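# Pack an unpowered desk robot arm into a floor case

## Task

Lift the small unpowered robot arm (its joints flop freely when pushed) off the desk and set it inside the open case on the floor, deep enough that the lid could close over it, and leave it settled and still. It must never drop more than a few centimetres on the way. Afterwards open the gripper, back away, and make sure the robot itself is upright and not leaning or toppled. The result only counts if the arm stays in the case without the robot holding it there.

## Robot and tools

Robot: a Hello Robot Stretch 3. One arm only. It has a two-wheel base (0.33 m long, 0.34 m wide) that can drive straight or spin in place but never slide sideways, a lift carriage on a vertical mast, a telescoping arm that sticks out to the robot's right, a three-axis wrist, a gripper, and a pan/tilt head. To move the gripper forward or back you drive the base. Spinning in place pivots about the point midway between the drive wheels, 0.05 m behind the front edge; with the arm in and the wrist folded, the swept circle has radius 0.28 m, larger if the wrist is unfolded.

Frames: the base frame sits on the floor between the drive wheels, x forward, y left, z up. hand_pose is reported in it, located where closed fingertips meet. Odometry is the base frame at the start of the scene; heading is positive to the left, -3.142 to 3.142, and counts wheel slip as motion.

Cameras: head_camera and nav_camera ride on the head (aimed with head_pan_rad and head_tilt_rad); wrist_camera rides on the gripper. Every normal execute_actions result carries one picture per camera, taken when the call ends. Calibration data (K, distortion, T_world_to_cam) is given in the base frame and is only approximate.

Tool execute_actions: argument actions, a list run in order (empty list just reports the state). Each action may have robot, steps (1 to 450 control steps at 30 per second, default 1) and until. {"steps": n} alone waits. robot is one of: a single command, a list (queue) of up to 8 commands run one after another, or {"stop": true}, which brakes everything and clears the queue. A command may contain:
- base: exactly one of translate_m (metres, offset from where the base is when the command starts, forward positive, magnitude at most 1) or rotate_rad (radians, offset, left/counter-clockwise positive, magnitude at most 3.2).
- joints: absolute targets by name; unnamed joints keep their goals. lift_m 0 to 1.1 (arm height on mast, m); arm_m 0 to 0.52 (extension, m); wrist_yaw_rad -1.345 to 4.42 (0 along the arm, positive toward the front, 3.0 folded over the base); wrist_pitch_rad -1.57 to 0.451 (0 level, negative tips fingers down); wrist_roll_rad -2.911 to 2.911; gripper_m -0.089 to 0.179 (larger is wider; actual fingertip gap is about 0.007 less when nearly shut, 0.025 less when wide, zero below 0.007); head_pan_rad -3.953 to 1.73 (0 forward, positive left, -1.57 toward the arm); head_tilt_rad -1.53 to 0.419 (negative looks down).
- contact_limits: {"arm_m": effort percent 1 to 100}, how hard the arm may push before stopping; lower is softer, too low stops instantly; lasts until the next arm_m command.
In a queue, {"pause_s": s} waits up to 15 s. Base and joint motions in one command start together and keep running after the call returns and while you think. A new command overrides at once and discards the rest of an older queue. Any invalid field or out-of-range number rejects the whole call.

until ends an action early when all its conditions hold. {"robot": {"status": "ended"}} fires when nothing reads moving and no queue runs; use it with steps 450 to wait for motion to finish. Other fields compare with [op, value] (ops =, !=, <, <=, >, >=), e.g. lift_m, arm_m_goal, base_status, queue, refusals. {"any": {"status": "ended"}} fires when the first motion or queue ends.

Tool zoom_image: camera (head_camera, nav_camera or wrist_camera) and region [x0, y0, x1, y1] in pixels of that camera's latest image, at most 504 by 504; returns an enlarged view.

Tool finished_scene: scene (integer) ends the current scene permanently and reports success. Call it only once every motion has ended and the arm lies at rest in the case.

Result lines: base_status shows state plus distance moved versus goal; joint_goals and joint_status list each joint; statuses are moving, done (within tolerance), off_target (stopped short, may still push), contact_stop (lift or arm hit something and went slack), time_out, stopped, not_commanded, torque_fault (wrist servo off for 10 s, limp). measured_speeds from encoders; refusals, queue (idle/running/done/dropped/stopped) and queue_left. Lines starting refused: or dropped: name a rejected goal or abandoned queue item, counting from 0. robot.on_its_own appears when the robot has changed a goal itself, a joint is slack or off, a motor strains at rest, or base_tilt drifts 3 degrees or more. lidar_m gives 12 distances in 30-degree sectors (1st ahead, 4th left, 7th behind, 10th right) at 0.17 m height. wrist_depth_mm and head_depth_mm are 7x7 depth grids. motor_effort is percent per motor, signed, with a bracketed peak; readings are biased and noisy. base_tilt shows forward/right lean in degrees.

Gripper: to grasp, command a value below the object's width; to let go, go at least 0.02 above where the fingers met it. Neither readings nor done prove a hold; check images. Over-squeezing triggers a stall guard and the object may slip.

Speed: fast base (0.30 m/s, 1.9 rad/s) only with lift_m below 0.30, arm_m below 0.03 and wrist_yaw_rad above 2.54; otherwise 0.10 m/s and 0.63 rad/s.

Avoid: folding or unfolding the wrist unless lift_m is 0.32 to 0.95, wrist_pitch_rad -0.4 and roll near 0; wrist_yaw_rad below -0.4 without pitch -0.5 or lower. Pushing into something rigid with the gripper above about 0.45 m, repeating a push after a contact_stop, or driving while gripping something fixed can tip the robot; if it leans, undo the last move in small steps, pull the gripper free, and lower lift_m to about 0.2. Don't drop the payload, slam it, or push hard; lower it gently to the case floor. Occasionally something may nudge loose objects.

Each tool is called after ">>>" as name([rows], argument=value, ...), one row to a line, values as JSON.

## Session

>>> execute_actions(actions=[])

Scene clock: 0.00 s.
robot.base_odometry: x=+0.000 y=+0.000 heading=+0.000 (m, m, rad; robot's odometry frame)
robot.turned_by_wheels: +0.000 (rad since the last result)
robot.turned_by_imu: +0.000 (rad since the last result)
robot.base_tilt: forward=-0.1 right=+2.0 (deg)
robot.lidar_m: 2.16 2.16 1.29 2.04 2.04 2.36 2.42 2.15 2.00 1.72 1.72 1.99
robot.head_depth_mm: 2050 2382 2374 2382 2375 2357 2307 / 2027 2322 2305 2293 2310 2252 2275 / 2023 2239 2247 2243 2239 2233 2202 / 2010 2157 2177 2179 2172 2159 2158 / 1990 2092 2118 2103 2101 2087 2074 / 1993 2084 2068 2052 2052 2067 2028 / 1981 2018 2013 2007 1983 2007 2008
robot.base_status: not_commanded
robot.joint_positions: lift_m=+0.439 arm_m=-0.001 wrist_yaw_rad=+2.833 wrist_pitch_rad=-0.394 wrist_roll_rad=-0.002 gripper_m=+0.037 head_pan_rad=+0.017 head_tilt_rad=+0.001
robot.joint_goals: lift_m=+0.439 arm_m=-0.001 wrist_yaw_rad=+2.833 wrist_pitch_rad=-0.394 wrist_roll_rad=-0.002 gripper_m=+0.037 head_pan_rad=+0.017 head_tilt_rad=+0.001
robot.joint_status: lift_m=not_commanded arm_m=not_commanded wrist_yaw_rad=not_commanded wrist_pitch_rad=not_commanded wrist_roll_rad=not_commanded gripper_m=not_commanded head_pan_rad=not_commanded head_tilt_rad=not_commanded
robot.measured_speeds: translate_m=+0.000 rotate_rad=+0.000 lift_m=+0.000 arm_m=+0.000 wrist_yaw_rad=+0.000 wrist_pitch_rad=+0.000 wrist_roll_rad=+0.000 head_pan_rad=+0.000 head_tilt_rad=+0.000
robot: refusals=0 queue=idle queue_left=0
robot.motor_effort: left_wheel=+1 right_wheel=-1 lift_m=+38 arm_m=-1 wrist_yaw_rad=+1 wrist_pitch_rad=+5 wrist_roll_rad=+0 gripper_m=+0 head_pan_rad=+0 head_tilt_rad=+2 (%)
robot.hand_pose: x=+0.0477 y=+0.0723 z=+0.4571 quat_wxyz=(+0.244, +0.706, +0.031, +0.665) (m; robot's base frame)
robot.wrist_depth_mm: - - - - - - - / - - - - - - - / - - - - - - - / - - - - - - - / - 919 966 917 920 864 878 / - 759 782 744 776 734 723 / 655 - 623 634 618 628 621
pictures: head_camera (sideways: a quarter turn clockwise sets it upright), nav_camera (sideways: a quarter turn counterclockwise sets it upright), wrist_camera
Images, in order (width x height): head_camera 896x504, nav_camera 672x504, wrist_camera 644x364.

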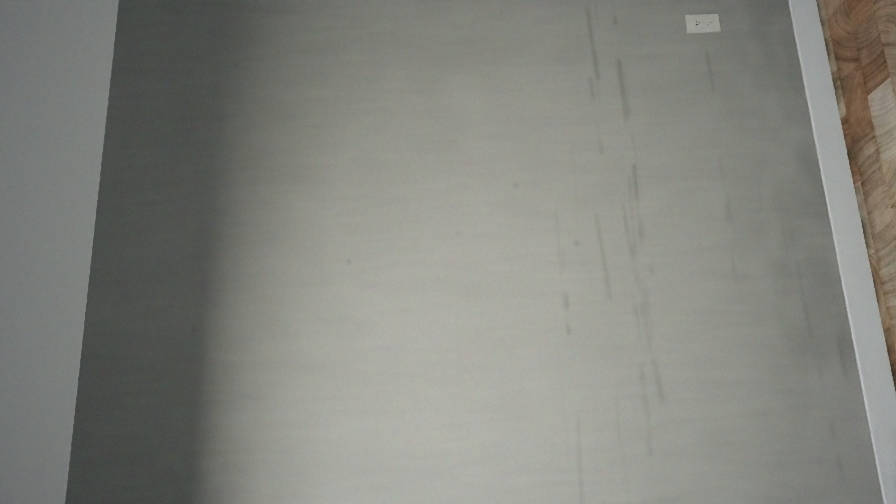

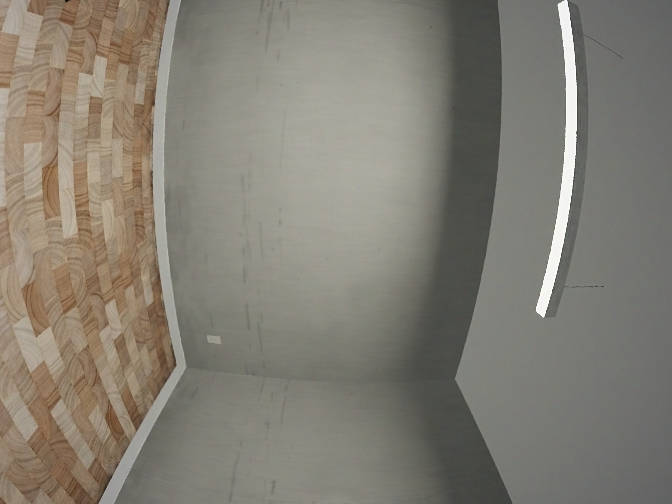

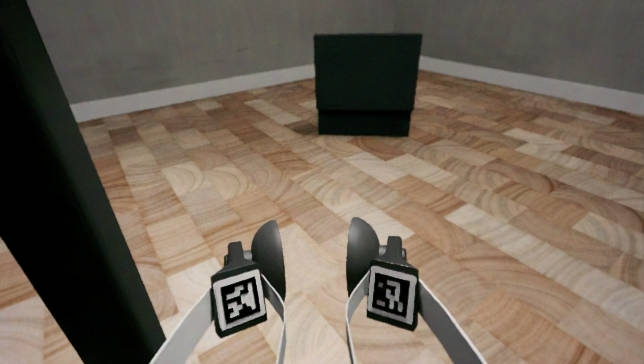

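>>> execute_actions([
  {"robot":{"joints":{"head_pan_rad":1.5,"head_tilt_rad":-0.6}},"steps":450,"until":{"robot":{"status":"ended"}}},
])

>>> execute_actions([
  {"robot":{"joints":{"head_pan_rad":-2.2,"head_tilt_rad":-0.5}},"steps":450,"until":{"robot":{"status":"ended"}}},
])

Scene clock: 7.20 s.
robot.base_odometry: x=+0.000 y=+0.000 heading=+0.000 (m, m, rad; robot's odometry frame)
robot.turned_by_wheels: +0.000 (rad since the last result)
robot.turned_by_imu: -0.001 (rad since the last result)
robot.base_tilt: forward=-0.1 right=+2.1 (deg)
robot.lidar_m: 2.17 2.17 1.29 2.04 2.04 2.36 2.40 2.15 2.00 1.72 1.72 1.99
robot.head_depth_mm: 2081 2353 2588 2218 1624 1476 1250 / 2002 2231 2485 2252 1667 1466 1242 / 1955 2119 2381 2261 1773 1471 1242 / 1870 2060 2289 2242 1773 1462 1253 / 1812 1961 2158 2288 1792 1479 1260 / 1746 1904 2071 2228 1782 1473 1258 / 1687 1843 1999 2159 1807 1496 1274
robot.base_status: not_commanded
robot.joint_positions: lift_m=+0.439 arm_m=-0.001 wrist_yaw_rad=+2.833 wrist_pitch_rad=-0.394 wrist_roll_rad=-0.002 gripper_m=+0.037 head_pan_rad=+1.493 head_tilt_rad=-0.592
robot.joint_goals: lift_m=+0.439 arm_m=-0.001 wrist_yaw_rad=+2.833 wrist_pitch_rad=-0.394 wrist_roll_rad=-0.002 gripper_m=+0.037 head_pan_rad=+1.500 head_tilt_rad=-0.600
robot.joint_status: lift_m=not_commanded arm_m=not_commanded wrist_yaw_rad=not_commanded wrist_pitch_rad=not_commanded wrist_roll_rad=not_commanded gripper_m=not_commanded head_pan_rad=done head_tilt_rad=done
robot.measured_speeds: translate_m=+0.000 rotate_rad=+0.000 lift_m=+0.000 arm_m=+0.000 wrist_yaw_rad=+0.000 wrist_pitch_rad=+0.000 wrist_roll_rad=+0.000 head_pan_rad=+0.000 head_tilt_rad=+0.000
robot: refusals=0 queue=done queue_left=0
robot.motor_effort: left_wheel=+1(1) right_wheel=+0(1) lift_m=+37(38) arm_m=+0(1) wrist_yaw_rad=+1(0) wrist_pitch_rad=+6(6) wrist_roll_rad=+0(0) gripper_m=+0(0) head_pan_rad=+3(31) head_tilt_rad=-4(36) (%)
robot.hand_pose: x=+0.0477 y=+0.0723 z=+0.4571 quat_wxyz=(+0.244, +0.706, +0.031, +0.665) (m; robot's base frame)
robot.wrist_depth_mm: - - - - - - - / - - - - - - - / - - - - - - - / - - - - - - - / - 934 947 905 921 886 878 / - 753 772 746 770 757 745 / 655 - 621 633 615 640 630
pictures: head_camera (sideways: a quarter turn clockwise sets it upright), nav_camera (sideways: a quarter turn counterclockwise sets it upright), wrist_camera
camera_calibration (this result's frames):
head_camera: T_world_to_cam=[[-0.0714999, -0.545169, -0.835271, 1.10195], [-0.994374, 0.104572, 0.0168665, -0.0167207], [0.0781511, 0.831778, -0.549579, 0.672448], [0, 0, 0, 1]] pos_world=[0.00961027, 0.043171, 1.29027]
nav_camera: T_world_to_cam=[[0.0061738, 0.53201, 0.846715, -1.06946], [0.995496, -0.0833729, 0.0451265, -0.0120998], [0.0946009, 0.842623, -0.530129, 0.648422], [0, 0, 0, 1]] pos_world=[-0.0426935, 0.0215768, 1.24982]
wrist_camera: T_world_to_cam=[[0.945047, -0.325483, -0.0307667, -0.0114807], [-0.193185, -0.480029, -0.855717, 0.473256], [0.263753, 0.814637, -0.516528, 0.327093], [0, 0, 0, 1]] pos_world=[0.0160041, -0.0430222, 0.573573]
Images, in order (width x height): head_camera 896x504, nav_camera 672x504, wrist_camera 644x364.

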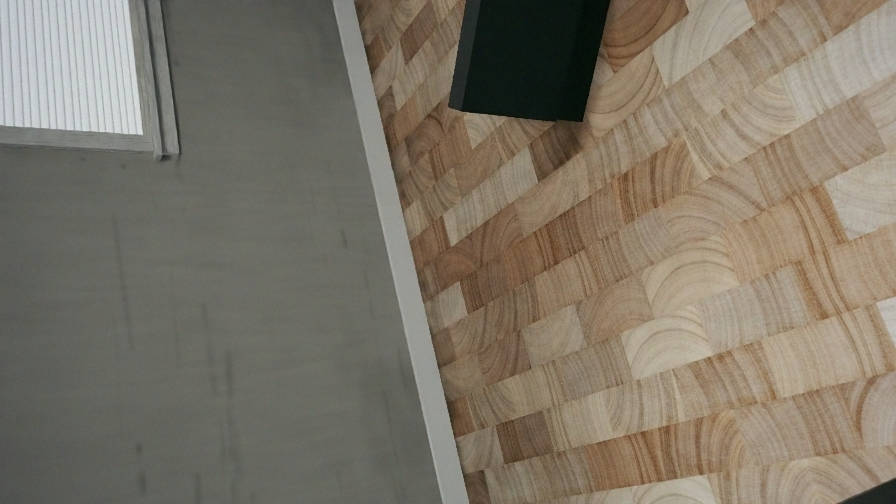

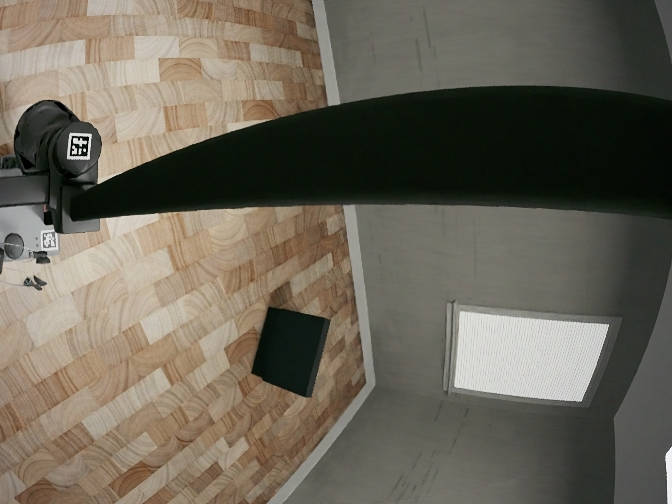

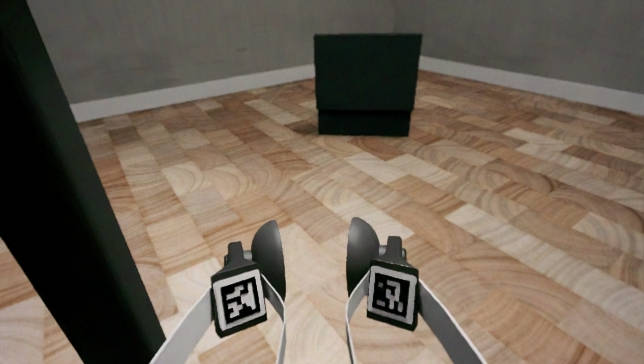

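Scene clock: 9.47 s.
robot.base_odometry: x=+0.000 y=+0.000 heading=+0.000 (m, m, rad; robot's odometry frame)
robot.turned_by_wheels: +0.000 (rad since the last result)
robot.turned_by_imu: -0.001 (rad since the last result)
robot.base_tilt: forward=-0.1 right=+2.0 (deg)
robot.lidar_m: 2.16 2.16 1.29 2.04 2.04 2.36 2.41 2.15 2.00 1.72 1.72 1.99
robot.head_depth_mm: 2311 2481 2675 2564 1949 1564 1319 / 2453 2624 2888 2570 1935 1557 1317 / 2572 2828 3046 2540 1963 1576 1322 / 2412 2620 2824 2623 1960 1585 1322 / 2165 2325 2431 2513 1991 1599 1329 / 1940 2082 2187 2357 1988 1591 1340 / 1775 1872 1999 2153 1995 1603 1336
robot.base_status: not_commanded
robot.joint_positions: lift_m=+0.439 arm_m=-0.001 wrist_yaw_rad=+2.833 wrist_pitch_rad=-0.394 wrist_roll_rad=-0.002 gripper_m=+0.037 head_pan_rad=-2.193 head_tilt_rad=-0.507
robot.joint_goals: lift_m=+0.439 arm_m=-0.001 wrist_yaw_rad=+2.833 wrist_pitch_rad=-0.394 wrist_roll_rad=-0.002 gripper_m=+0.037 head_pan_rad=-2.200 head_tilt_rad=-0.500
robot.joint_status: lift_m=not_commanded arm_m=not_commanded wrist_yaw_rad=not_commanded wrist_pitch_rad=not_commanded wrist_roll_rad=not_commanded gripper_m=not_commanded head_pan_rad=done head_tilt_rad=done
robot.measured_speeds: translate_m=+0.000 rotate_rad=+0.000 lift_m=+0.000 arm_m=+0.000 wrist_yaw_rad=+0.000 wrist_pitch_rad=+0.000 wrist_roll_rad=+0.000 head_pan_rad=+0.000 head_tilt_rad=+0.000
robot: refusals=0 queue=done queue_left=0
robot.motor_effort: left_wheel=+1(1) right_wheel=+0(1) lift_m=+38(38) arm_m=-1(0) wrist_yaw_rad=+1(0) wrist_pitch_rad=+6(6) wrist_roll_rad=+0(0) gripper_m=+0(0) head_pan_rad=-2(32) head_tilt_rad=+4(13) (%)
robot.hand_pose: x=+0.0477 y=+0.0723 z=+0.4571 quat_wxyz=(+0.244, +0.706, +0.031, +0.665) (m; robot's base frame)
robot.wrist_depth_mm: - - - - - - - / - - - - - - - / - - - - - - - / - - - - - - - / - 929 951 886 920 881 870 / - 756 787 746 780 731 743 / 657 - 631 630 619 628 620
pictures: head_camera (sideways: a quarter turn clockwise sets it upright), nav_camera (sideways: a quarter turn counterclockwise sets it upright), wrist_camera
camera_calibration (this result's frames):
head_camera: T_world_to_cam=[[0.300971, 0.370431, -0.878748, 1.15637], [0.797638, -0.602835, 0.019069, -0.0305214], [-0.522677, -0.706662, -0.476905, 0.581556], [0, 0, 0, 1]] pos_world=[-0.0197244, -0.0357929, 1.29409]
nav_camera: T_world_to_cam=[[-0.237736, -0.392243, 0.888609, -1.1226], [-0.806467, 0.589602, 0.0444977, -0.000294095], [-0.54138, -0.706055, -0.456501, 0.556501], [0, 0, 0, 1]] pos_world=[0.0341575, -0.0472402, 1.25161]
wrist_camera: T_world_to_cam=[[0.945047, -0.325483, -0.0307666, -0.0114807], [-0.193185, -0.480029, -0.855717, 0.473256], [0.263753, 0.814637, -0.516528, 0.327093], [0, 0, 0, 1]] pos_world=[0.016004, -0.0430222, 0.573573]
Images, in order (width x height): head_camera 896x504, nav_camera 672x504, wrist_camera 644x364.

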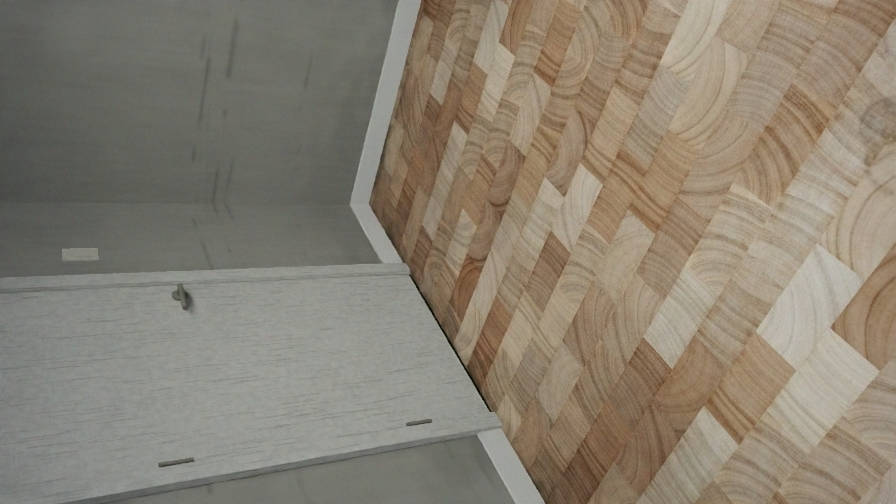

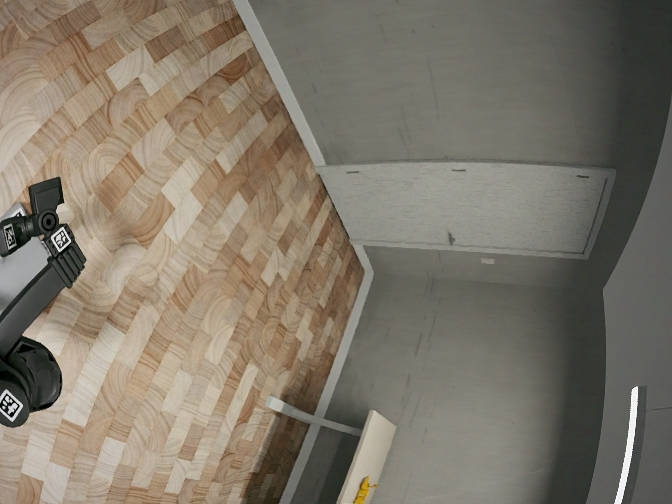

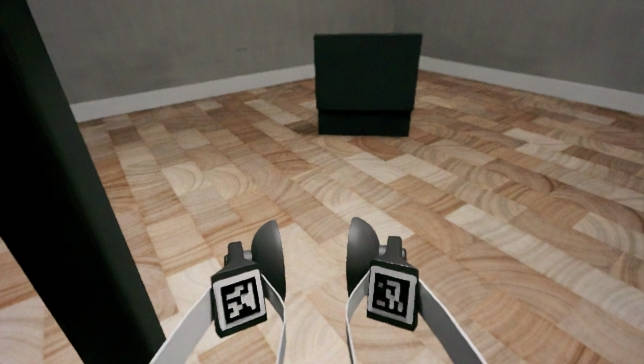

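>>> execute_actions([
  {"robot":{"joints":{"head_pan_rad":-3.2,"head_tilt_rad":-0.4}},"steps":450,"until":{"robot":{"status":"ended"}}},
])

Scene clock: 13.17 s.
robot.base_odometry: x=+0.000 y=+0.000 heading=+0.000 (m, m, rad; robot's odometry frame)
robot.turned_by_wheels: +0.000 (rad since the last result)
robot.turned_by_imu: -0.001 (rad since the last result)
robot.base_tilt: forward=-0.1 right=+2.0 (deg)
robot.lidar_m: 2.16 2.17 1.29 2.04 2.04 2.36 2.41 2.15 1.99 1.73 1.72 2.00
robot.head_depth_mm: 2620 2790 2976 3076 2205 1731 1404 / 2556 2706 2922 2994 2216 1732 1405 / 2440 2614 2682 2777 2231 1723 1410 / 2369 2546 2451 2944 2239 1754 1406 / 2294 2424 2465 2778 2256 1763 1429 / 2244 2345 2432 2672 2290 1750 1427 / 2157 2269 2335 2640 2300 1754 1435
robot.base_status: not_commanded
robot.joint_positions: lift_m=+0.439 arm_m=-0.001 wrist_yaw_rad=+2.833 wrist_pitch_rad=-0.394 wrist_roll_rad=-0.002 gripper_m=+0.037 head_pan_rad=-3.193 head_tilt_rad=-0.409
robot.joint_goals: lift_m=+0.439 arm_m=-0.001 wrist_yaw_rad=+2.833 wrist_pitch_rad=-0.394 wrist_roll_rad=-0.002 gripper_m=+0.037 head_pan_rad=-3.200 head_tilt_rad=-0.400
robot.joint_status: lift_m=not_commanded arm_m=not_commanded wrist_yaw_rad=not_commanded wrist_pitch_rad=not_commanded wrist_roll_rad=not_commanded gripper_m=not_commanded head_pan_rad=done head_tilt_rad=done
robot.measured_speeds: translate_m=+0.000 rotate_rad=+0.000 lift_m=+0.000 arm_m=+0.000 wrist_yaw_rad=+0.000 wrist_pitch_rad=+0.000 wrist_roll_rad=+0.000 head_pan_rad=+0.000 head_tilt_rad=+0.000
robot: refusals=0 queue=done queue_left=0
robot.motor_effort: left_wheel=+1(1) right_wheel=-1(1) lift_m=+38(38) arm_m=+0(1) wrist_yaw_rad=+1(0) wrist_pitch_rad=+6(6) wrist_roll_rad=+0(0) gripper_m=+0(0) head_pan_rad=-2(31) head_tilt_rad=+4(15) (%)
robot.hand_pose: x=+0.0477 y=+0.0723 z=+0.4571 quat_wxyz=(+0.244, +0.706, +0.031, +0.665) (m; robot's base frame)
robot.wrist_depth_mm: - - - - - - - / - - - - - - - / - - - - - - - / - - - - - - - / - 916 956 913 911 876 867 / - 747 778 751 753 740 737 / 655 - 621 643 614 626 625
pictures: head_camera (sideways: a quarter turn clockwise sets it upright), nav_camera (sideways: a quarter turn counterclockwise sets it upright), wrist_camera
camera_calibration (this result's frames):
head_camera: T_world_to_cam=[[0.385538, -0.0485667, -0.921413, 1.21152], [-0.0743043, -0.997005, 0.0214606, -0.0283187], [-0.919695, 0.060191, -0.387992, 0.468277], [0, 0, 0, 1]] pos_world=[-0.0385182, 0.00241946, 1.29861]
nav_camera: T_world_to_cam=[[-0.368849, -0.0164736, 0.929343, -1.17495], [0.0647308, 0.99696, 0.0433633, -0.00413725], [-0.927233, 0.0761517, -0.366662, 0.441946], [0, 0, 0, 1]] pos_world=[-0.0233253, -0.048886, 1.25416]
wrist_camera: T_world_to_cam=[[0.945047, -0.325483, -0.0307667, -0.0114807], [-0.193185, -0.480029, -0.855717, 0.473256], [0.263753, 0.814637, -0.516528, 0.327093], [0, 0, 0, 1]] pos_world=[0.0160041, -0.0430222, 0.573573]
Images, in order (width x height): head_camera 896x504, nav_camera 672x504, wrist_camera 644x364.

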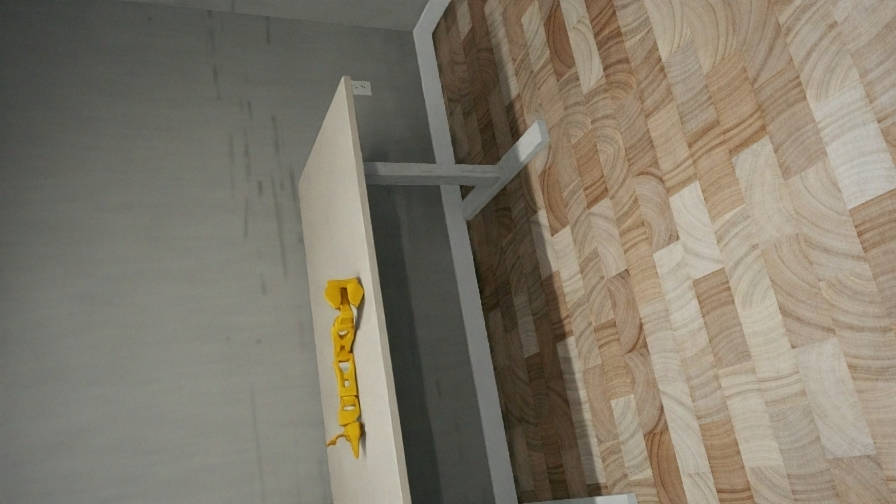

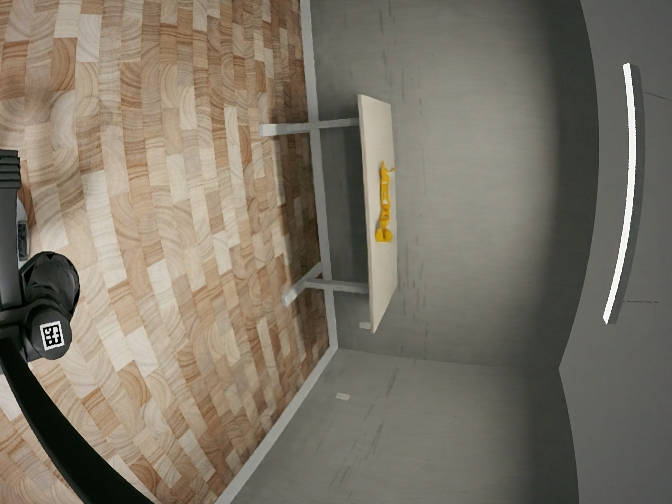

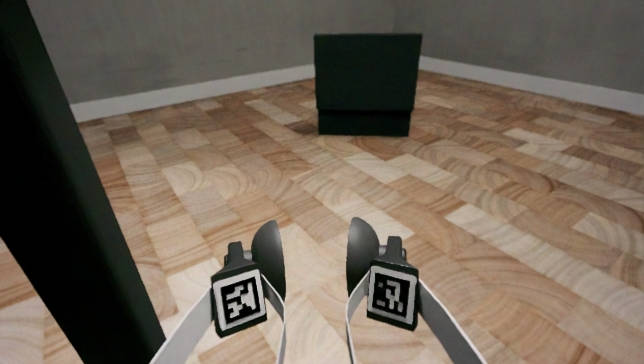

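>>> zoom_image(camera="head_camera", region=[280,260,420,470])

>>> execute_actions([
  {"robot":{"joints":{"head_pan_rad":1.2,"head_tilt_rad":-0.7}},"steps":450,"until":{"robot":{"status":"ended"}}},
])

Region (280, 260, 420, 470) of head_camera's 896x504 image, scaled by 2.400, with more detail than that image has.

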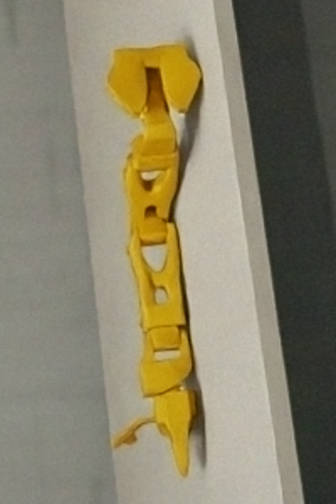

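Scene clock: 36.43 s.
robot.base_odometry: x=+0.000 y=+0.000 heading=+0.000 (m, m, rad; robot's odometry frame)
robot.turned_by_wheels: +0.000 (rad since the last result)
robot.turned_by_imu: -0.002 (rad since the last result)
robot.base_tilt: forward=-0.1 right=+2.0 (deg)
robot.lidar_m: 2.16 2.16 1.29 2.04 2.04 2.36 2.41 2.14 2.00 1.73 1.72 2.00
robot.head_depth_mm: 2232 2399 2510 1946 1620 1368 1195 / 2425 2630 2502 1852 1621 1368 1192 / 2473 2701 2525 1590 1625 1373 1195 / 2252 2507 2537 1610 1623 1387 1204 / 2098 2355 2456 2004 1634 1377 1198 / 1983 2187 2363 1989 1642 1378 1217 / 1859 2025 2209 2018 1648 1391 1208
robot.base_status: not_commanded
robot.joint_positions: lift_m=+0.439 arm_m=-0.001 wrist_yaw_rad=+2.833 wrist_pitch_rad=-0.394 wrist_roll_rad=-0.002 gripper_m=+0.037 head_pan_rad=+1.193 head_tilt_rad=-0.691
robot.joint_goals: lift_m=+0.439 arm_m=-0.001 wrist_yaw_rad=+2.833 wrist_pitch_rad=-0.394 wrist_roll_rad=-0.002 gripper_m=+0.037 head_pan_rad=+1.200 head_tilt_rad=-0.700
robot.joint_status: lift_m=not_commanded arm_m=not_commanded wrist_yaw_rad=not_commanded wrist_pitch_rad=not_commanded wrist_roll_rad=not_commanded gripper_m=not_commanded head_pan_rad=done head_tilt_rad=done
robot.measured_speeds: translate_m=+0.000 rotate_rad=+0.000 lift_m=+0.000 arm_m=+0.000 wrist_yaw_rad=+0.000 wrist_pitch_rad=+0.000 wrist_roll_rad=+0.000 head_pan_rad=+0.000 head_tilt_rad=+0.000
robot: refusals=0 queue=done queue_left=0
robot.motor_effort: left_wheel=+1(1) right_wheel=+0(1) lift_m=+39(38) arm_m=-1(0) wrist_yaw_rad=+1(1) wrist_pitch_rad=+6(6) wrist_roll_rad=+0(0) gripper_m=+0(1) head_pan_rad=+4(33) head_tilt_rad=-5(26) (%)
robot.hand_pose: x=+0.0477 y=+0.0723 z=+0.4571 quat_wxyz=(+0.244, +0.706, +0.031, +0.665) (m; robot's base frame)
robot.wrist_depth_mm: - - - - - - - / - - - - - - - / - - - - - - - / - - - - - - - / - 924 989 910 928 881 889 / - 753 772 749 777 742 728 / 654 - 623 640 619 636 621
pictures: head_camera (sideways: a quarter turn clockwise sets it upright), nav_camera (sideways: a quarter turn counterclockwise sets it upright), wrist_camera
camera_calibration (this result's frames):
head_camera: T_world_to_cam=[[-0.258867, -0.573852, -0.77697, 1.02709], [-0.918493, 0.395185, 0.0141438, -0.0136369], [0.29893, 0.717302, -0.629379, 0.774915], [0, 0, 0, 1]] pos_world=[0.0217075, 0.0389368, 1.28592]
nav_camera: T_world_to_cam=[[0.193019, 0.581719, 0.790156, -0.996856], [0.92805, -0.369671, 0.0454506, -0.0121045], [0.318538, 0.724532, -0.611218, 0.752552], [0, 0, 0, 1]] pos_world=[-0.0360699, 0.0301675, 1.2482]
wrist_camera: T_world_to_cam=[[0.945047, -0.325483, -0.0307668, -0.0114806], [-0.193185, -0.480029, -0.855717, 0.473256], [0.263753, 0.814637, -0.516528, 0.327093], [0, 0, 0, 1]] pos_world=[0.0160041, -0.0430222, 0.573573]
Images, in order (width x height): head_camera 896x504, nav_camera 672x504, wrist_camera 644x364.

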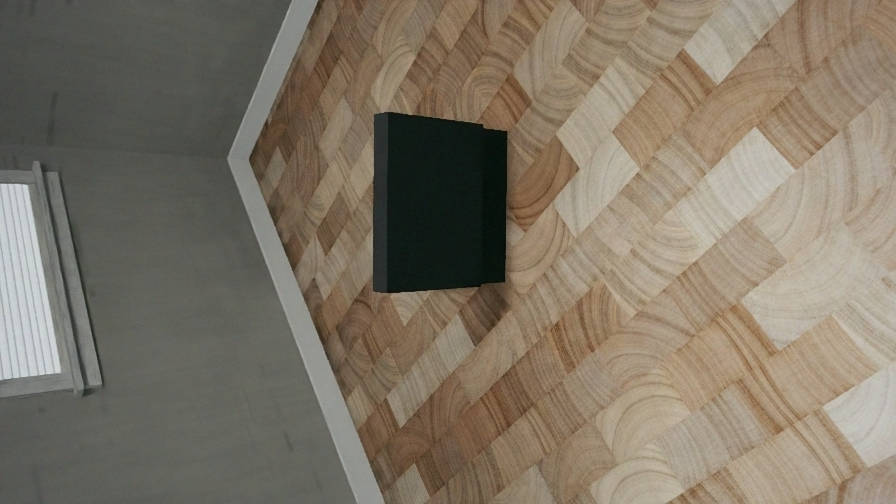

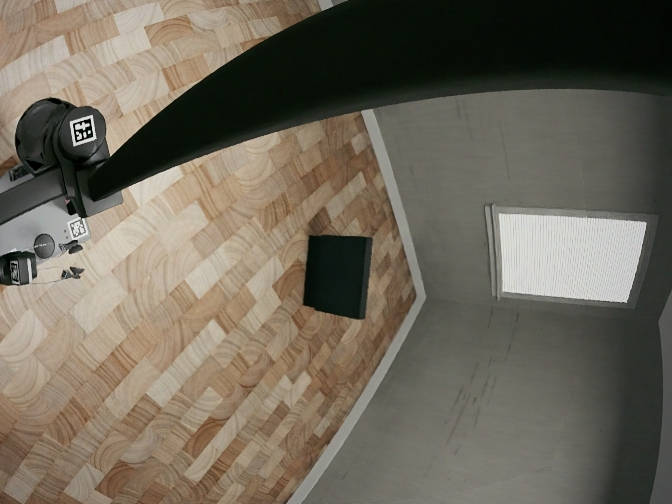

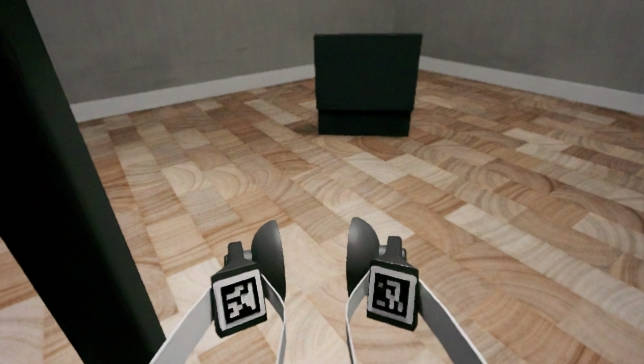

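>>> execute_actions([
  {"robot":[{"joints":{"lift_m":0.27,"wrist_yaw_rad":3.0,"head_pan_rad":-1.57,"head_tilt_rad":-0.8}},{"base":{"translate_m":-1.0}},{"base":{"translate_m":-0.5}},{"base":{"rotate_rad":-1.28}},{"joints":{"lift_m":0.93}}],"steps":450,"until":{"robot":{"status":"ended"}}},
  {"steps":450,"until":{"robot":{"status":"ended"}}},
])

Scene clock: 65.47 s.
robot.base_odometry: x=-1.500 y=+0.000 heading=-1.280 (m, m, rad; robot's odometry frame)
robot.turned_by_wheels: -1.280 (rad since the last result)
robot.turned_by_imu: -1.282 (rad since the last result)
robot.base_tilt: forward=-0.1 right=+2.0 (deg)
robot.lidar_m: 2.09 2.22 3.13 2.31 2.26 1.70 1.65 0.98 1.00 1.15 0.87 1.71
robot.head_depth_mm: 1014 1112 941 829 - 1259 1150 / 1005 1125 952 779 - 1263 1161 / 1011 1130 948 755 - - - / 1005 1133 957 767 - - 1172 / 1011 1134 951 765 - - 1162 / 1009 1118 961 768 682 1266 1158 / 1007 1125 964 772 670 1283 1164
robot.base_status: done (rotate_rad -1.2799 of -1.2800)
robot.joint_positions: lift_m=+0.930 arm_m=-0.001 wrist_yaw_rad=+2.999 wrist_pitch_rad=-0.394 wrist_roll_rad=-0.002 gripper_m=+0.037 head_pan_rad=-1.563 head_tilt_rad=-0.790
robot.joint_goals: lift_m=+0.930 arm_m=-0.001 wrist_yaw_rad=+3.000 wrist_pitch_rad=-0.394 wrist_roll_rad=-0.002 gripper_m=+0.037 head_pan_rad=-1.570 head_tilt_rad=-0.800
robot.joint_status: lift_m=done arm_m=not_commanded wrist_yaw_rad=done wrist_pitch_rad=not_commanded wrist_roll_rad=not_commanded gripper_m=not_commanded head_pan_rad=done head_tilt_rad=done
robot.measured_speeds: translate_m=+0.000 rotate_rad=+0.000 lift_m=+0.000 arm_m=+0.000 wrist_yaw_rad=+0.000 wrist_pitch_rad=+0.000 wrist_roll_rad=+0.000 head_pan_rad=+0.000 head_tilt_rad=+0.000
robot: refusals=0 queue=done queue_left=0
robot.motor_effort: left_wheel=+3(13) right_wheel=-2(5) lift_m=+46(49) arm_m=+0(1) wrist_yaw_rad=+1(5) wrist_pitch_rad=+6(6) wrist_roll_rad=+0(0) gripper_m=+0(1) head_pan_rad=-2(29) head_tilt_rad=-5(18) (%)
robot.hand_pose: x=+0.0111 y=+0.0807 z=+0.9477 quat_wxyz=(+0.188, +0.701, +0.089, +0.683) (m; robot's base frame)
robot.wrist_depth_mm: - - - - - - - / - - - - - - - / - - - - - - - / - - - - - - - / - - - - - - - / - - - - - - - / - - - - - - -
pictures: head_camera (sideways: a quarter turn clockwise sets it upright), nav_camera (sideways: a quarter turn counterclockwise sets it upright), wrist_camera
camera_calibration (this result's frames):
head_camera: T_world_to_cam=[[0.0235097, 0.703039, -0.710763, 0.939075], [0.999694, -0.0220363, 0.0112698, -0.0215946], [-0.00773947, -0.71081, -0.703342, 0.872991], [0, 0, 0, 1]] pos_world=[0.00626709, -0.0401513, 1.28171]
nav_camera: T_world_to_cam=[[0.040473, -0.686958, 0.72557, -0.911743], [-0.998912, -0.0109754, 0.0453289, -0.00018568], [-0.0231756, -0.726615, -0.686654, 0.852762], [0, 0, 0, 1]] pos_world=[0.0564787, -0.00670145, 1.24709]
wrist_camera: T_world_to_cam=[[0.985749, -0.165386, -0.0307641, 0.0275793], [-0.111496, -0.505382, -0.855662, 0.891117], [0.125967, 0.846898, -0.51662, 0.582332], [0, 0, 0, 1]] pos_world=[-0.00118505, -0.03826, 1.06419]
Images, in order (width x height): head_camera 896x504, nav_camera 672x504, wrist_camera 644x364.

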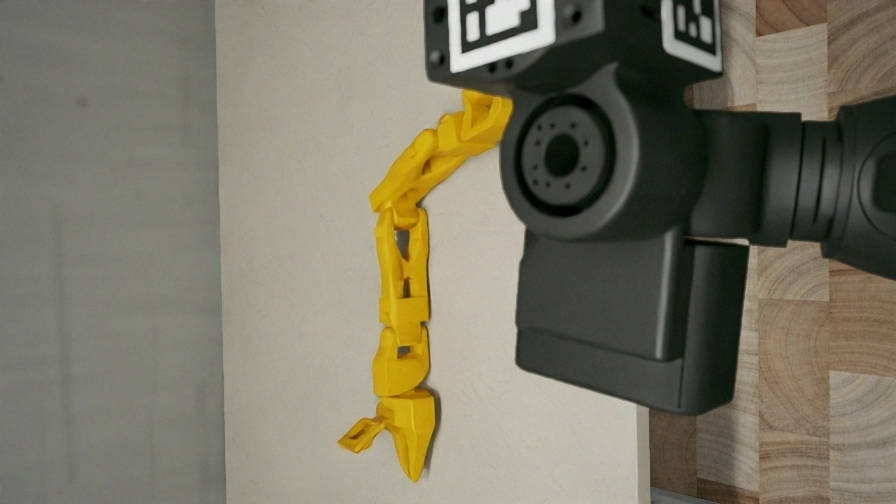

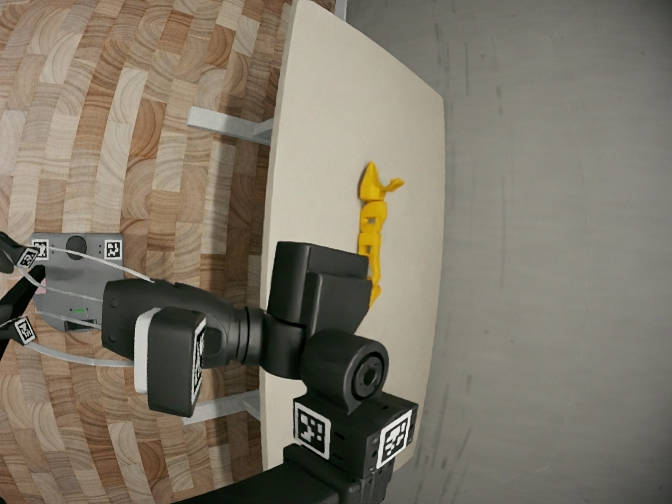

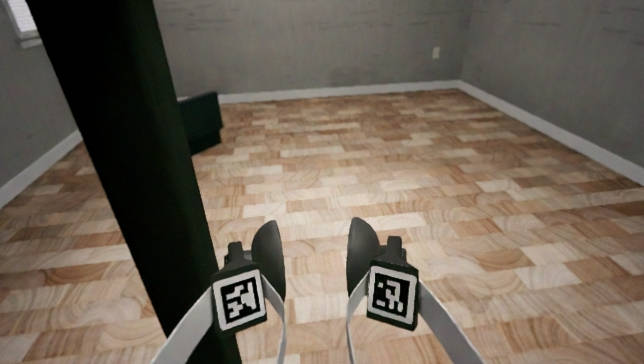

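>>> execute_actions([
  {"robot":[{"joints":{"wrist_yaw_rad":0.0}},{"joints":{"lift_m":1.09,"wrist_pitch_rad":-1.3,"arm_m":0.2,"gripper_m":0.15}}],"steps":450,"until":{"robot":{"status":"ended"}}},
])

Scene clock: 74.60 s.
robot.base_odometry: x=-1.500 y=+0.000 heading=-1.280 (m, m, rad; robot's odometry frame)
robot.turned_by_wheels: +0.000 (rad since the last result)
robot.turned_by_imu: -0.002 (rad since the last result)
robot.base_tilt: forward=-0.1 right=+2.0 (deg)
robot.lidar_m: 2.09 2.21 3.13 2.31 2.26 1.69 1.65 0.98 1.00 1.15 0.87 1.70
robot.head_depth_mm: 1031 1119 940 777 649 1306 1160 / 1024 1120 973 682 648 1304 1154 / - - 921 744 660 1311 1154 / - - 927 766 665 1305 1158 / 1008 1131 985 766 664 1311 1153 / 1010 1123 954 769 666 1307 1157 / 1010 1131 967 774 667 1285 1158
robot.base_status: done (rotate_rad -1.2799 of -1.2800)
robot.joint_positions: lift_m=+1.090 arm_m=+0.200 wrist_yaw_rad=+0.000 wrist_pitch_rad=-1.298 wrist_roll_rad=-0.002 gripper_m=+0.150 head_pan_rad=-1.563 head_tilt_rad=-0.790
robot.joint_goals: lift_m=+1.090 arm_m=+0.200 wrist_yaw_rad=+0.000 wrist_pitch_rad=-1.300 wrist_roll_rad=-0.002 gripper_m=+0.150 head_pan_rad=-1.570 head_tilt_rad=-0.800
robot.joint_status: lift_m=done arm_m=done wrist_yaw_rad=done wrist_pitch_rad=done wrist_roll_rad=not_commanded gripper_m=done head_pan_rad=done head_tilt_rad=done
robot.measured_speeds: translate_m=+0.000 rotate_rad=+0.000 lift_m=+0.000 arm_m=+0.000 wrist_yaw_rad=+0.000 wrist_pitch_rad=+0.000 wrist_roll_rad=+0.000 head_pan_rad=+0.000 head_tilt_rad=+0.000
robot: refusals=0 queue=done queue_left=0
robot.motor_effort: left_wheel=+3(3) right_wheel=-2(2) lift_m=+47(47) arm_m=+3(4) wrist_yaw_rad=+0(1) wrist_pitch_rad=-1(5) wrist_roll_rad=+0(0) gripper_m=+0(84) head_pan_rad=-2(2) head_tilt_rad=-5(5) (%)
robot.hand_pose: x=-0.0216 y=-0.3906 z=+0.9752 quat_wxyz=(+0.564, +0.428, -0.562, -0.427) (m; robot's base frame)
robot.wrist_depth_mm: 453 395 400 405 465 459 463 / 447 442 445 445 451 453 449 / 431 437 439 436 380 441 445 / 424 428 421 425 384 430 436 / 414 417 420 420 422 421 421 / - - - - - - - / - - - - - - -
pictures: head_camera (sideways: a quarter turn clockwise sets it upright), nav_camera (sideways: a quarter turn counterclockwise sets it upright), wrist_camera
camera_calibration (this result's frames):
head_camera: T_world_to_cam=[[0.0235141, 0.703039, -0.710763, 0.939075], [0.999694, -0.0220425, 0.0112698, -0.0215946], [-0.00774388, -0.71081, -0.703342, 0.872991], [0, 0, 0, 1]] pos_world=[0.00626684, -0.0401513, 1.28171]
nav_camera: T_world_to_cam=[[0.0404687, -0.686958, 0.72557, -0.911743], [-0.998912, -0.0109692, 0.0453289, -0.000185679], [-0.0231801, -0.726614, -0.686654, 0.852762], [0, 0, 0, 1]] pos_world=[0.0564787, -0.00670176, 1.24709]
wrist_camera: T_world_to_cam=[[-0.999241, 0.0389454, -0.000224882, -0.0101749], [0.0386707, 0.991475, -0.124423, 0.547613], [-0.00462274, -0.124337, -0.992229, 1.08138], [0, 0, 0, 1]] pos_world=[-0.0263448, -0.408092, 1.14112]
Images, in order (width x height): head_camera 896x504, nav_camera 672x504, wrist_camera 644x364.

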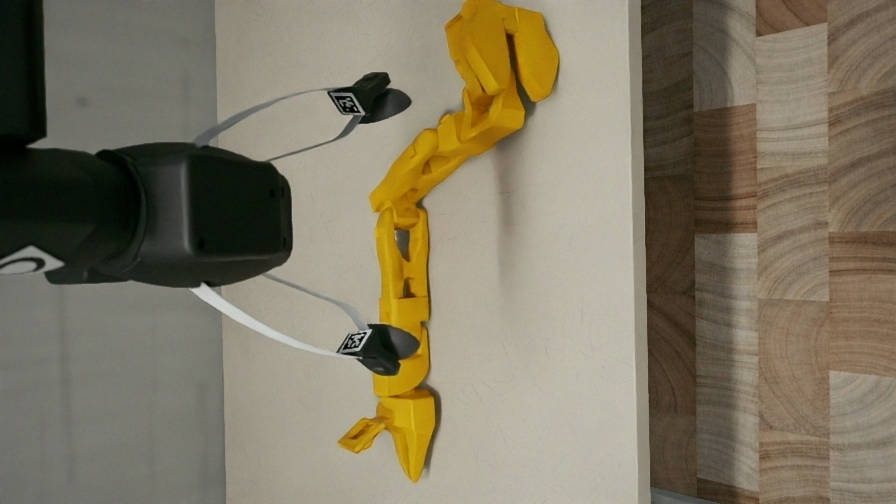

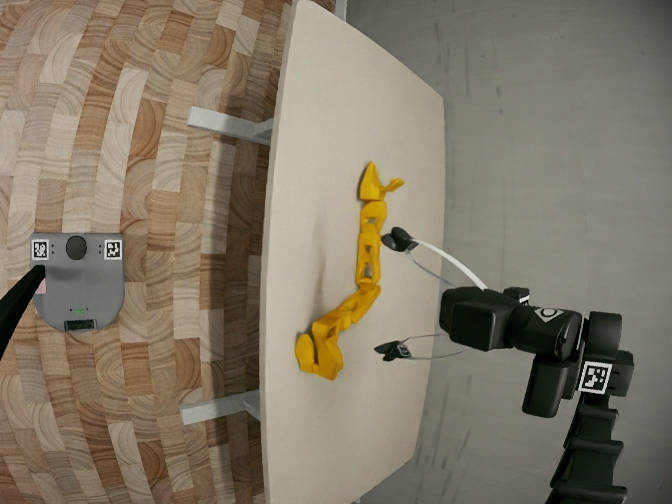

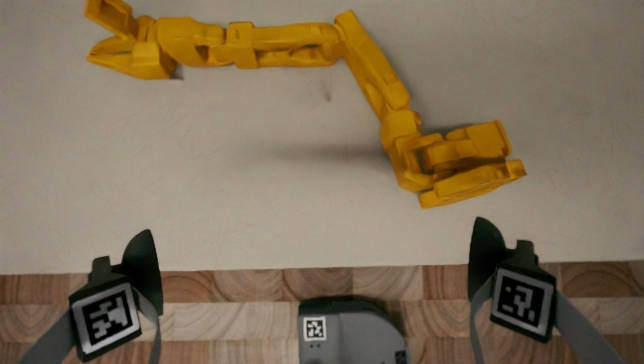

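>>> execute_actions([
  {"robot":[{"base":{"translate_m":0.15},"joints":{"arm_m":0.51,"gripper_m":0.0,"lift_m":0.96,"head_tilt_rad":-0.7}}],"steps":450,"until":{"robot":{"status":"ended"}}},
])

Scene clock: 120.63 s.
robot.base_odometry: x=-1.457 y=-0.144 heading=-1.280 (m, m, rad; robot's odometry frame)
robot.turned_by_wheels: +0.000 (rad since the last result)
robot.turned_by_imu: -0.003 (rad since the last result)
robot.base_tilt: forward=-0.1 right=+2.0 (deg)
robot.lidar_m: 1.94 2.06 2.90 2.43 2.34 1.86 1.80 1.10 1.19 1.16 0.79 1.71
robot.head_depth_mm: 996 - 1042 797 708 643 1187 / 970 1124 1087 807 708 644 1180 / 948 1125 1090 797 711 645 1192 / 969 - 1101 796 708 646 1190 / 993 1106 1102 813 713 648 1201 / 988 1108 1105 869 713 649 1198 / 989 1108 1113 873 719 650 1177
robot.base_status: done (translate_m +0.1500 of +0.1500)
robot.joint_positions: lift_m=+0.960 arm_m=+0.510 wrist_yaw_rad=+0.000 wrist_pitch_rad=-1.298 wrist_roll_rad=-0.002 gripper_m=+0.000 head_pan_rad=-1.563 head_tilt_rad=-0.705
robot.joint_goals: lift_m=+0.960 arm_m=+0.510 wrist_yaw_rad=+0.000 wrist_pitch_rad=-1.300 wrist_roll_rad=-0.002 gripper_m=+0.000 head_pan_rad=-1.570 head_tilt_rad=-0.700
robot.joint_status: lift_m=done arm_m=done wrist_yaw_rad=done wrist_pitch_rad=done wrist_roll_rad=not_commanded gripper_m=done head_pan_rad=done head_tilt_rad=done
robot.measured_speeds: translate_m=+0.000 rotate_rad=+0.000 lift_m=+0.000 arm_m=+0.000 wrist_yaw_rad=+0.000 wrist_pitch_rad=+0.000 wrist_roll_rad=+0.000 head_pan_rad=+0.000 head_tilt_rad=+0.000
robot: refusals=0 queue=done queue_left=0
robot.motor_effort: left_wheel=+3(9) right_wheel=-2(3) lift_m=+29(51) arm_m=+4(4) wrist_yaw_rad=+0(1) wrist_pitch_rad=-1(1) wrist_roll_rad=+0(0) gripper_m=-2(86) head_pan_rad=-2(2) head_tilt_rad=+2(11) (%)
robot.hand_pose: x=-0.0216 y=-0.7004 z=+0.8457 quat_wxyz=(+0.564, +0.428, -0.562, -0.427) (m; robot's base frame)
robot.wrist_depth_mm: 310 310 315 315 318 318 320 / 306 307 305 308 310 311 310 / 302 300 303 302 302 303 303 / 293 292 295 295 298 299 301 / 287 288 290 289 291 290 288 / 281 280 281 - 287 287 284 / 274 278 216 218 227 224 227
pictures: head_camera (sideways: a quarter turn clockwise sets it upright), nav_camera (sideways: a quarter turn counterclockwise sets it upright), wrist_camera
camera_calibration (this result's frames):
head_camera: T_world_to_cam=[[0.0239913, 0.639572, -0.768357, 1.01414], [0.999685, -0.0209707, 0.0137585, -0.024836], [-0.00731344, -0.768445, -0.639874, 0.790435], [0, 0, 0, 1]] pos_world=[0.00627856, -0.0417272, 1.28534]
nav_camera: T_world_to_cam=[[0.0399825, -0.62228, 0.781773, -0.984995], [-0.998941, -0.00707147, 0.0454604, -0.000361783], [-0.0227608, -0.782763, -0.621904, 0.768535], [0, 0, 0, 1]] pos_world=[0.0565136, -0.0113648, 1.24801]
wrist_camera: T_world_to_cam=[[-0.999228, 0.0392824, -0.000189031, 0.00205039], [0.0390049, 0.991575, -0.123521, 0.83795], [-0.00466476, -0.123433, -0.992342, 0.915186], [0, 0, 0, 1]] pos_world=[-0.0263662, -0.718007, 1.01168]
Images, in order (width x height): head_camera 896x504, nav_camera 672x504, wrist_camera 644x364.

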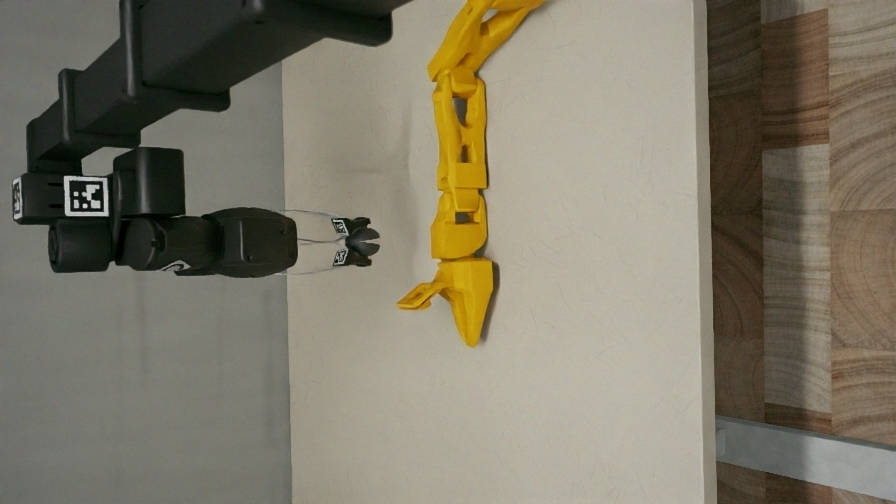

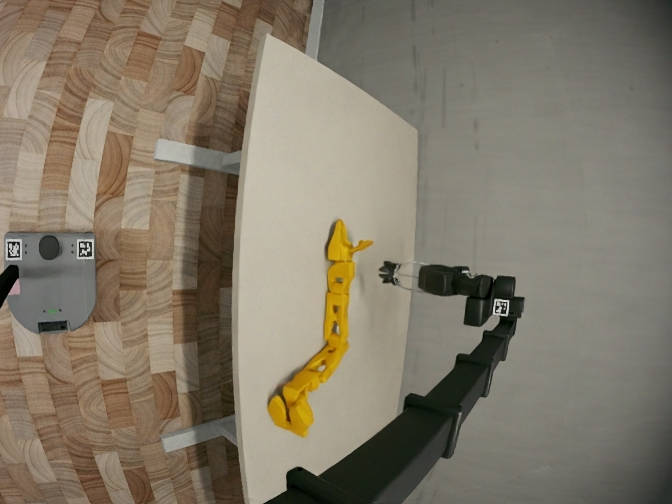

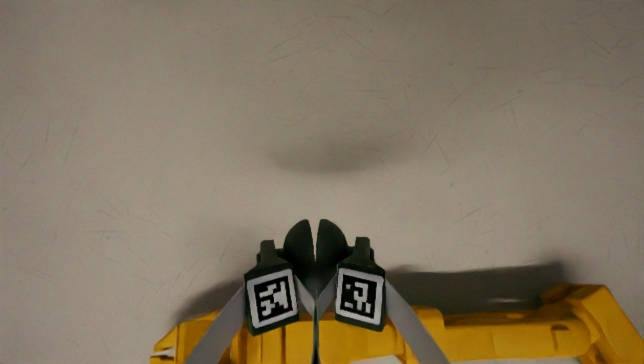

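>>> execute_actions([
  {"robot":[{"joints":{"lift_m":0.865}},{"joints":{"arm_m":0.40}}],"steps":450,"until":{"robot":{"status":"ended"}}},
])

Scene clock: 127.70 s.
robot.base_odometry: x=-1.457 y=-0.144 heading=-1.280 (m, m, rad; robot's odometry frame)
robot.turned_by_wheels: +0.000 (rad since the last result)
robot.turned_by_imu: -0.002 (rad since the last result)
robot.base_tilt: forward=-0.1 right=+2.1 (deg)
robot.lidar_m: 1.94 2.06 2.90 2.43 2.34 1.85 1.80 1.10 1.19 1.16 0.79 1.71
robot.head_depth_mm: 990 1112 1128 - - 1273 1194 / 992 1086 - 832 705 645 1192 / 996 1073 - 860 709 647 1185 / 994 1088 1138 839 697 649 1196 / 991 1111 1108 865 696 647 1196 / 998 1110 1102 869 716 651 1191 / 990 1103 1111 872 716 654 1164
robot.base_status: done (translate_m +0.1500 of +0.1500)
robot.joint_positions: lift_m=+0.865 arm_m=+0.400 wrist_yaw_rad=+0.000 wrist_pitch_rad=-1.295 wrist_roll_rad=-0.002 gripper_m=+0.000 head_pan_rad=-1.563 head_tilt_rad=-0.705
robot.joint_goals: lift_m=+0.865 arm_m=+0.400 wrist_yaw_rad=+0.000 wrist_pitch_rad=-1.300 wrist_roll_rad=-0.002 gripper_m=+0.000 head_pan_rad=-1.570 head_tilt_rad=-0.700
robot.joint_status: lift_m=done arm_m=done wrist_yaw_rad=done wrist_pitch_rad=done wrist_roll_rad=not_commanded gripper_m=done head_pan_rad=done head_tilt_rad=done
robot.measured_speeds: translate_m=+0.000 rotate_rad=+0.000 lift_m=+0.000 arm_m=+0.000 wrist_yaw_rad=+0.000 wrist_pitch_rad=+0.000 wrist_roll_rad=+0.000 head_pan_rad=+0.000 head_tilt_rad=+0.000
robot: refusals=0 queue=done queue_left=0
robot.motor_effort: left_wheel=+4(4) right_wheel=-3(3) lift_m=+28(31) arm_m=-6(7) wrist_yaw_rad=+0(0) wrist_pitch_rad=-2(3) wrist_roll_rad=+0(0) gripper_m=-2(2) head_pan_rad=-3(2) head_tilt_rad=+2(2) (%)
robot.hand_pose: x=-0.0216 y=-0.5919 z=+0.7509 quat_wxyz=(+0.565, +0.427, -0.563, -0.426) (m; robot's base frame)
robot.wrist_depth_mm: 211 212 213 213 214 214 215 / 206 207 207 208 208 210 210 / 202 203 202 204 205 204 205 / 197 198 198 199 200 201 201 / 194 193 194 196 196 195 197 / 190 191 190 - 191 141 137 / 186 185 140 126 133 134 187
pictures: head_camera (sideways: a quarter turn clockwise sets it upright), nav_camera (sideways: a quarter turn counterclockwise sets it upright), wrist_camera
camera_calibration (this result's frames):
head_camera: T_world_to_cam=[[0.0239916, 0.639518, -0.768402, 1.01419], [0.999685, -0.0209696, 0.0137605, -0.0248386], [-0.00731301, -0.76849, -0.63982, 0.790365], [0, 0, 0, 1]] pos_world=[0.00627858, -0.0417283, 1.28534]
nav_camera: T_world_to_cam=[[0.0399821, -0.622225, 0.781817, -0.985052], [-0.998941, -0.00706838, 0.0454604, -0.000361749], [-0.0227604, -0.782807, -0.621849, 0.768463], [0, 0, 0, 1]] pos_world=[0.0565137, -0.0113686, 1.24801]
wrist_camera: T_world_to_cam=[[-0.999234, 0.0391304, -0.000326037, -0.00220841], [0.0388551, 0.991145, -0.126974, 0.721018], [-0.00464539, -0.126889, -0.991906, 0.83209], [0, 0, 0, 1]] pos_world=[-0.0263566, -0.608964, 0.916905]
Images, in order (width x height): head_camera 896x504, nav_camera 672x504, wrist_camera 644x364.

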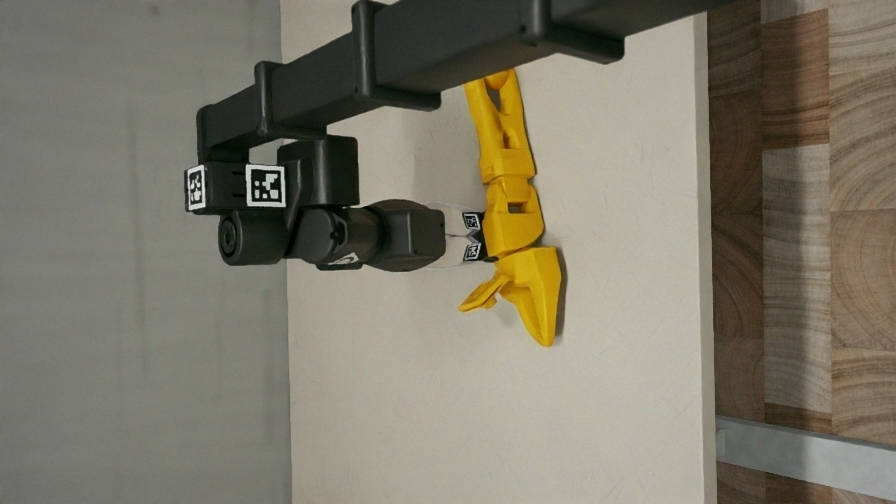

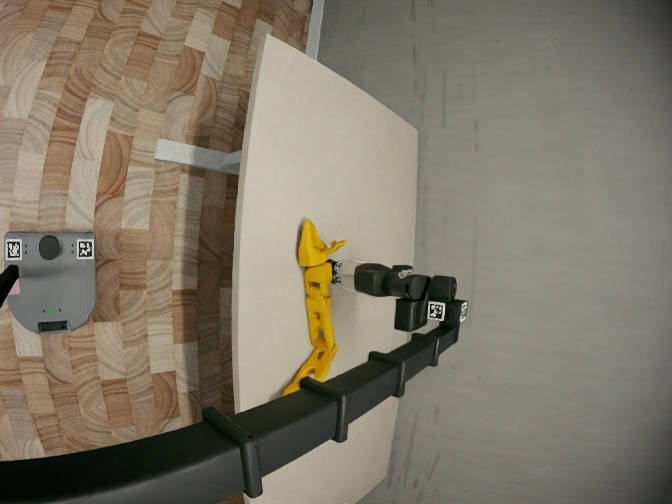

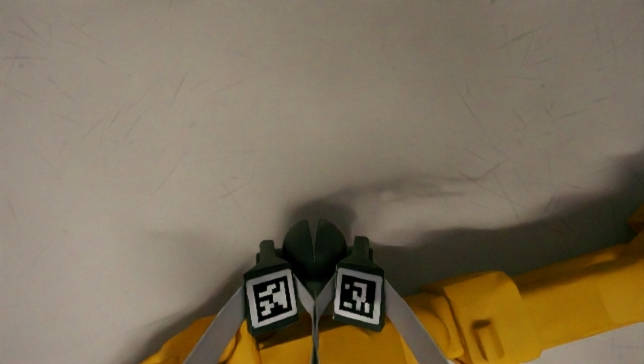

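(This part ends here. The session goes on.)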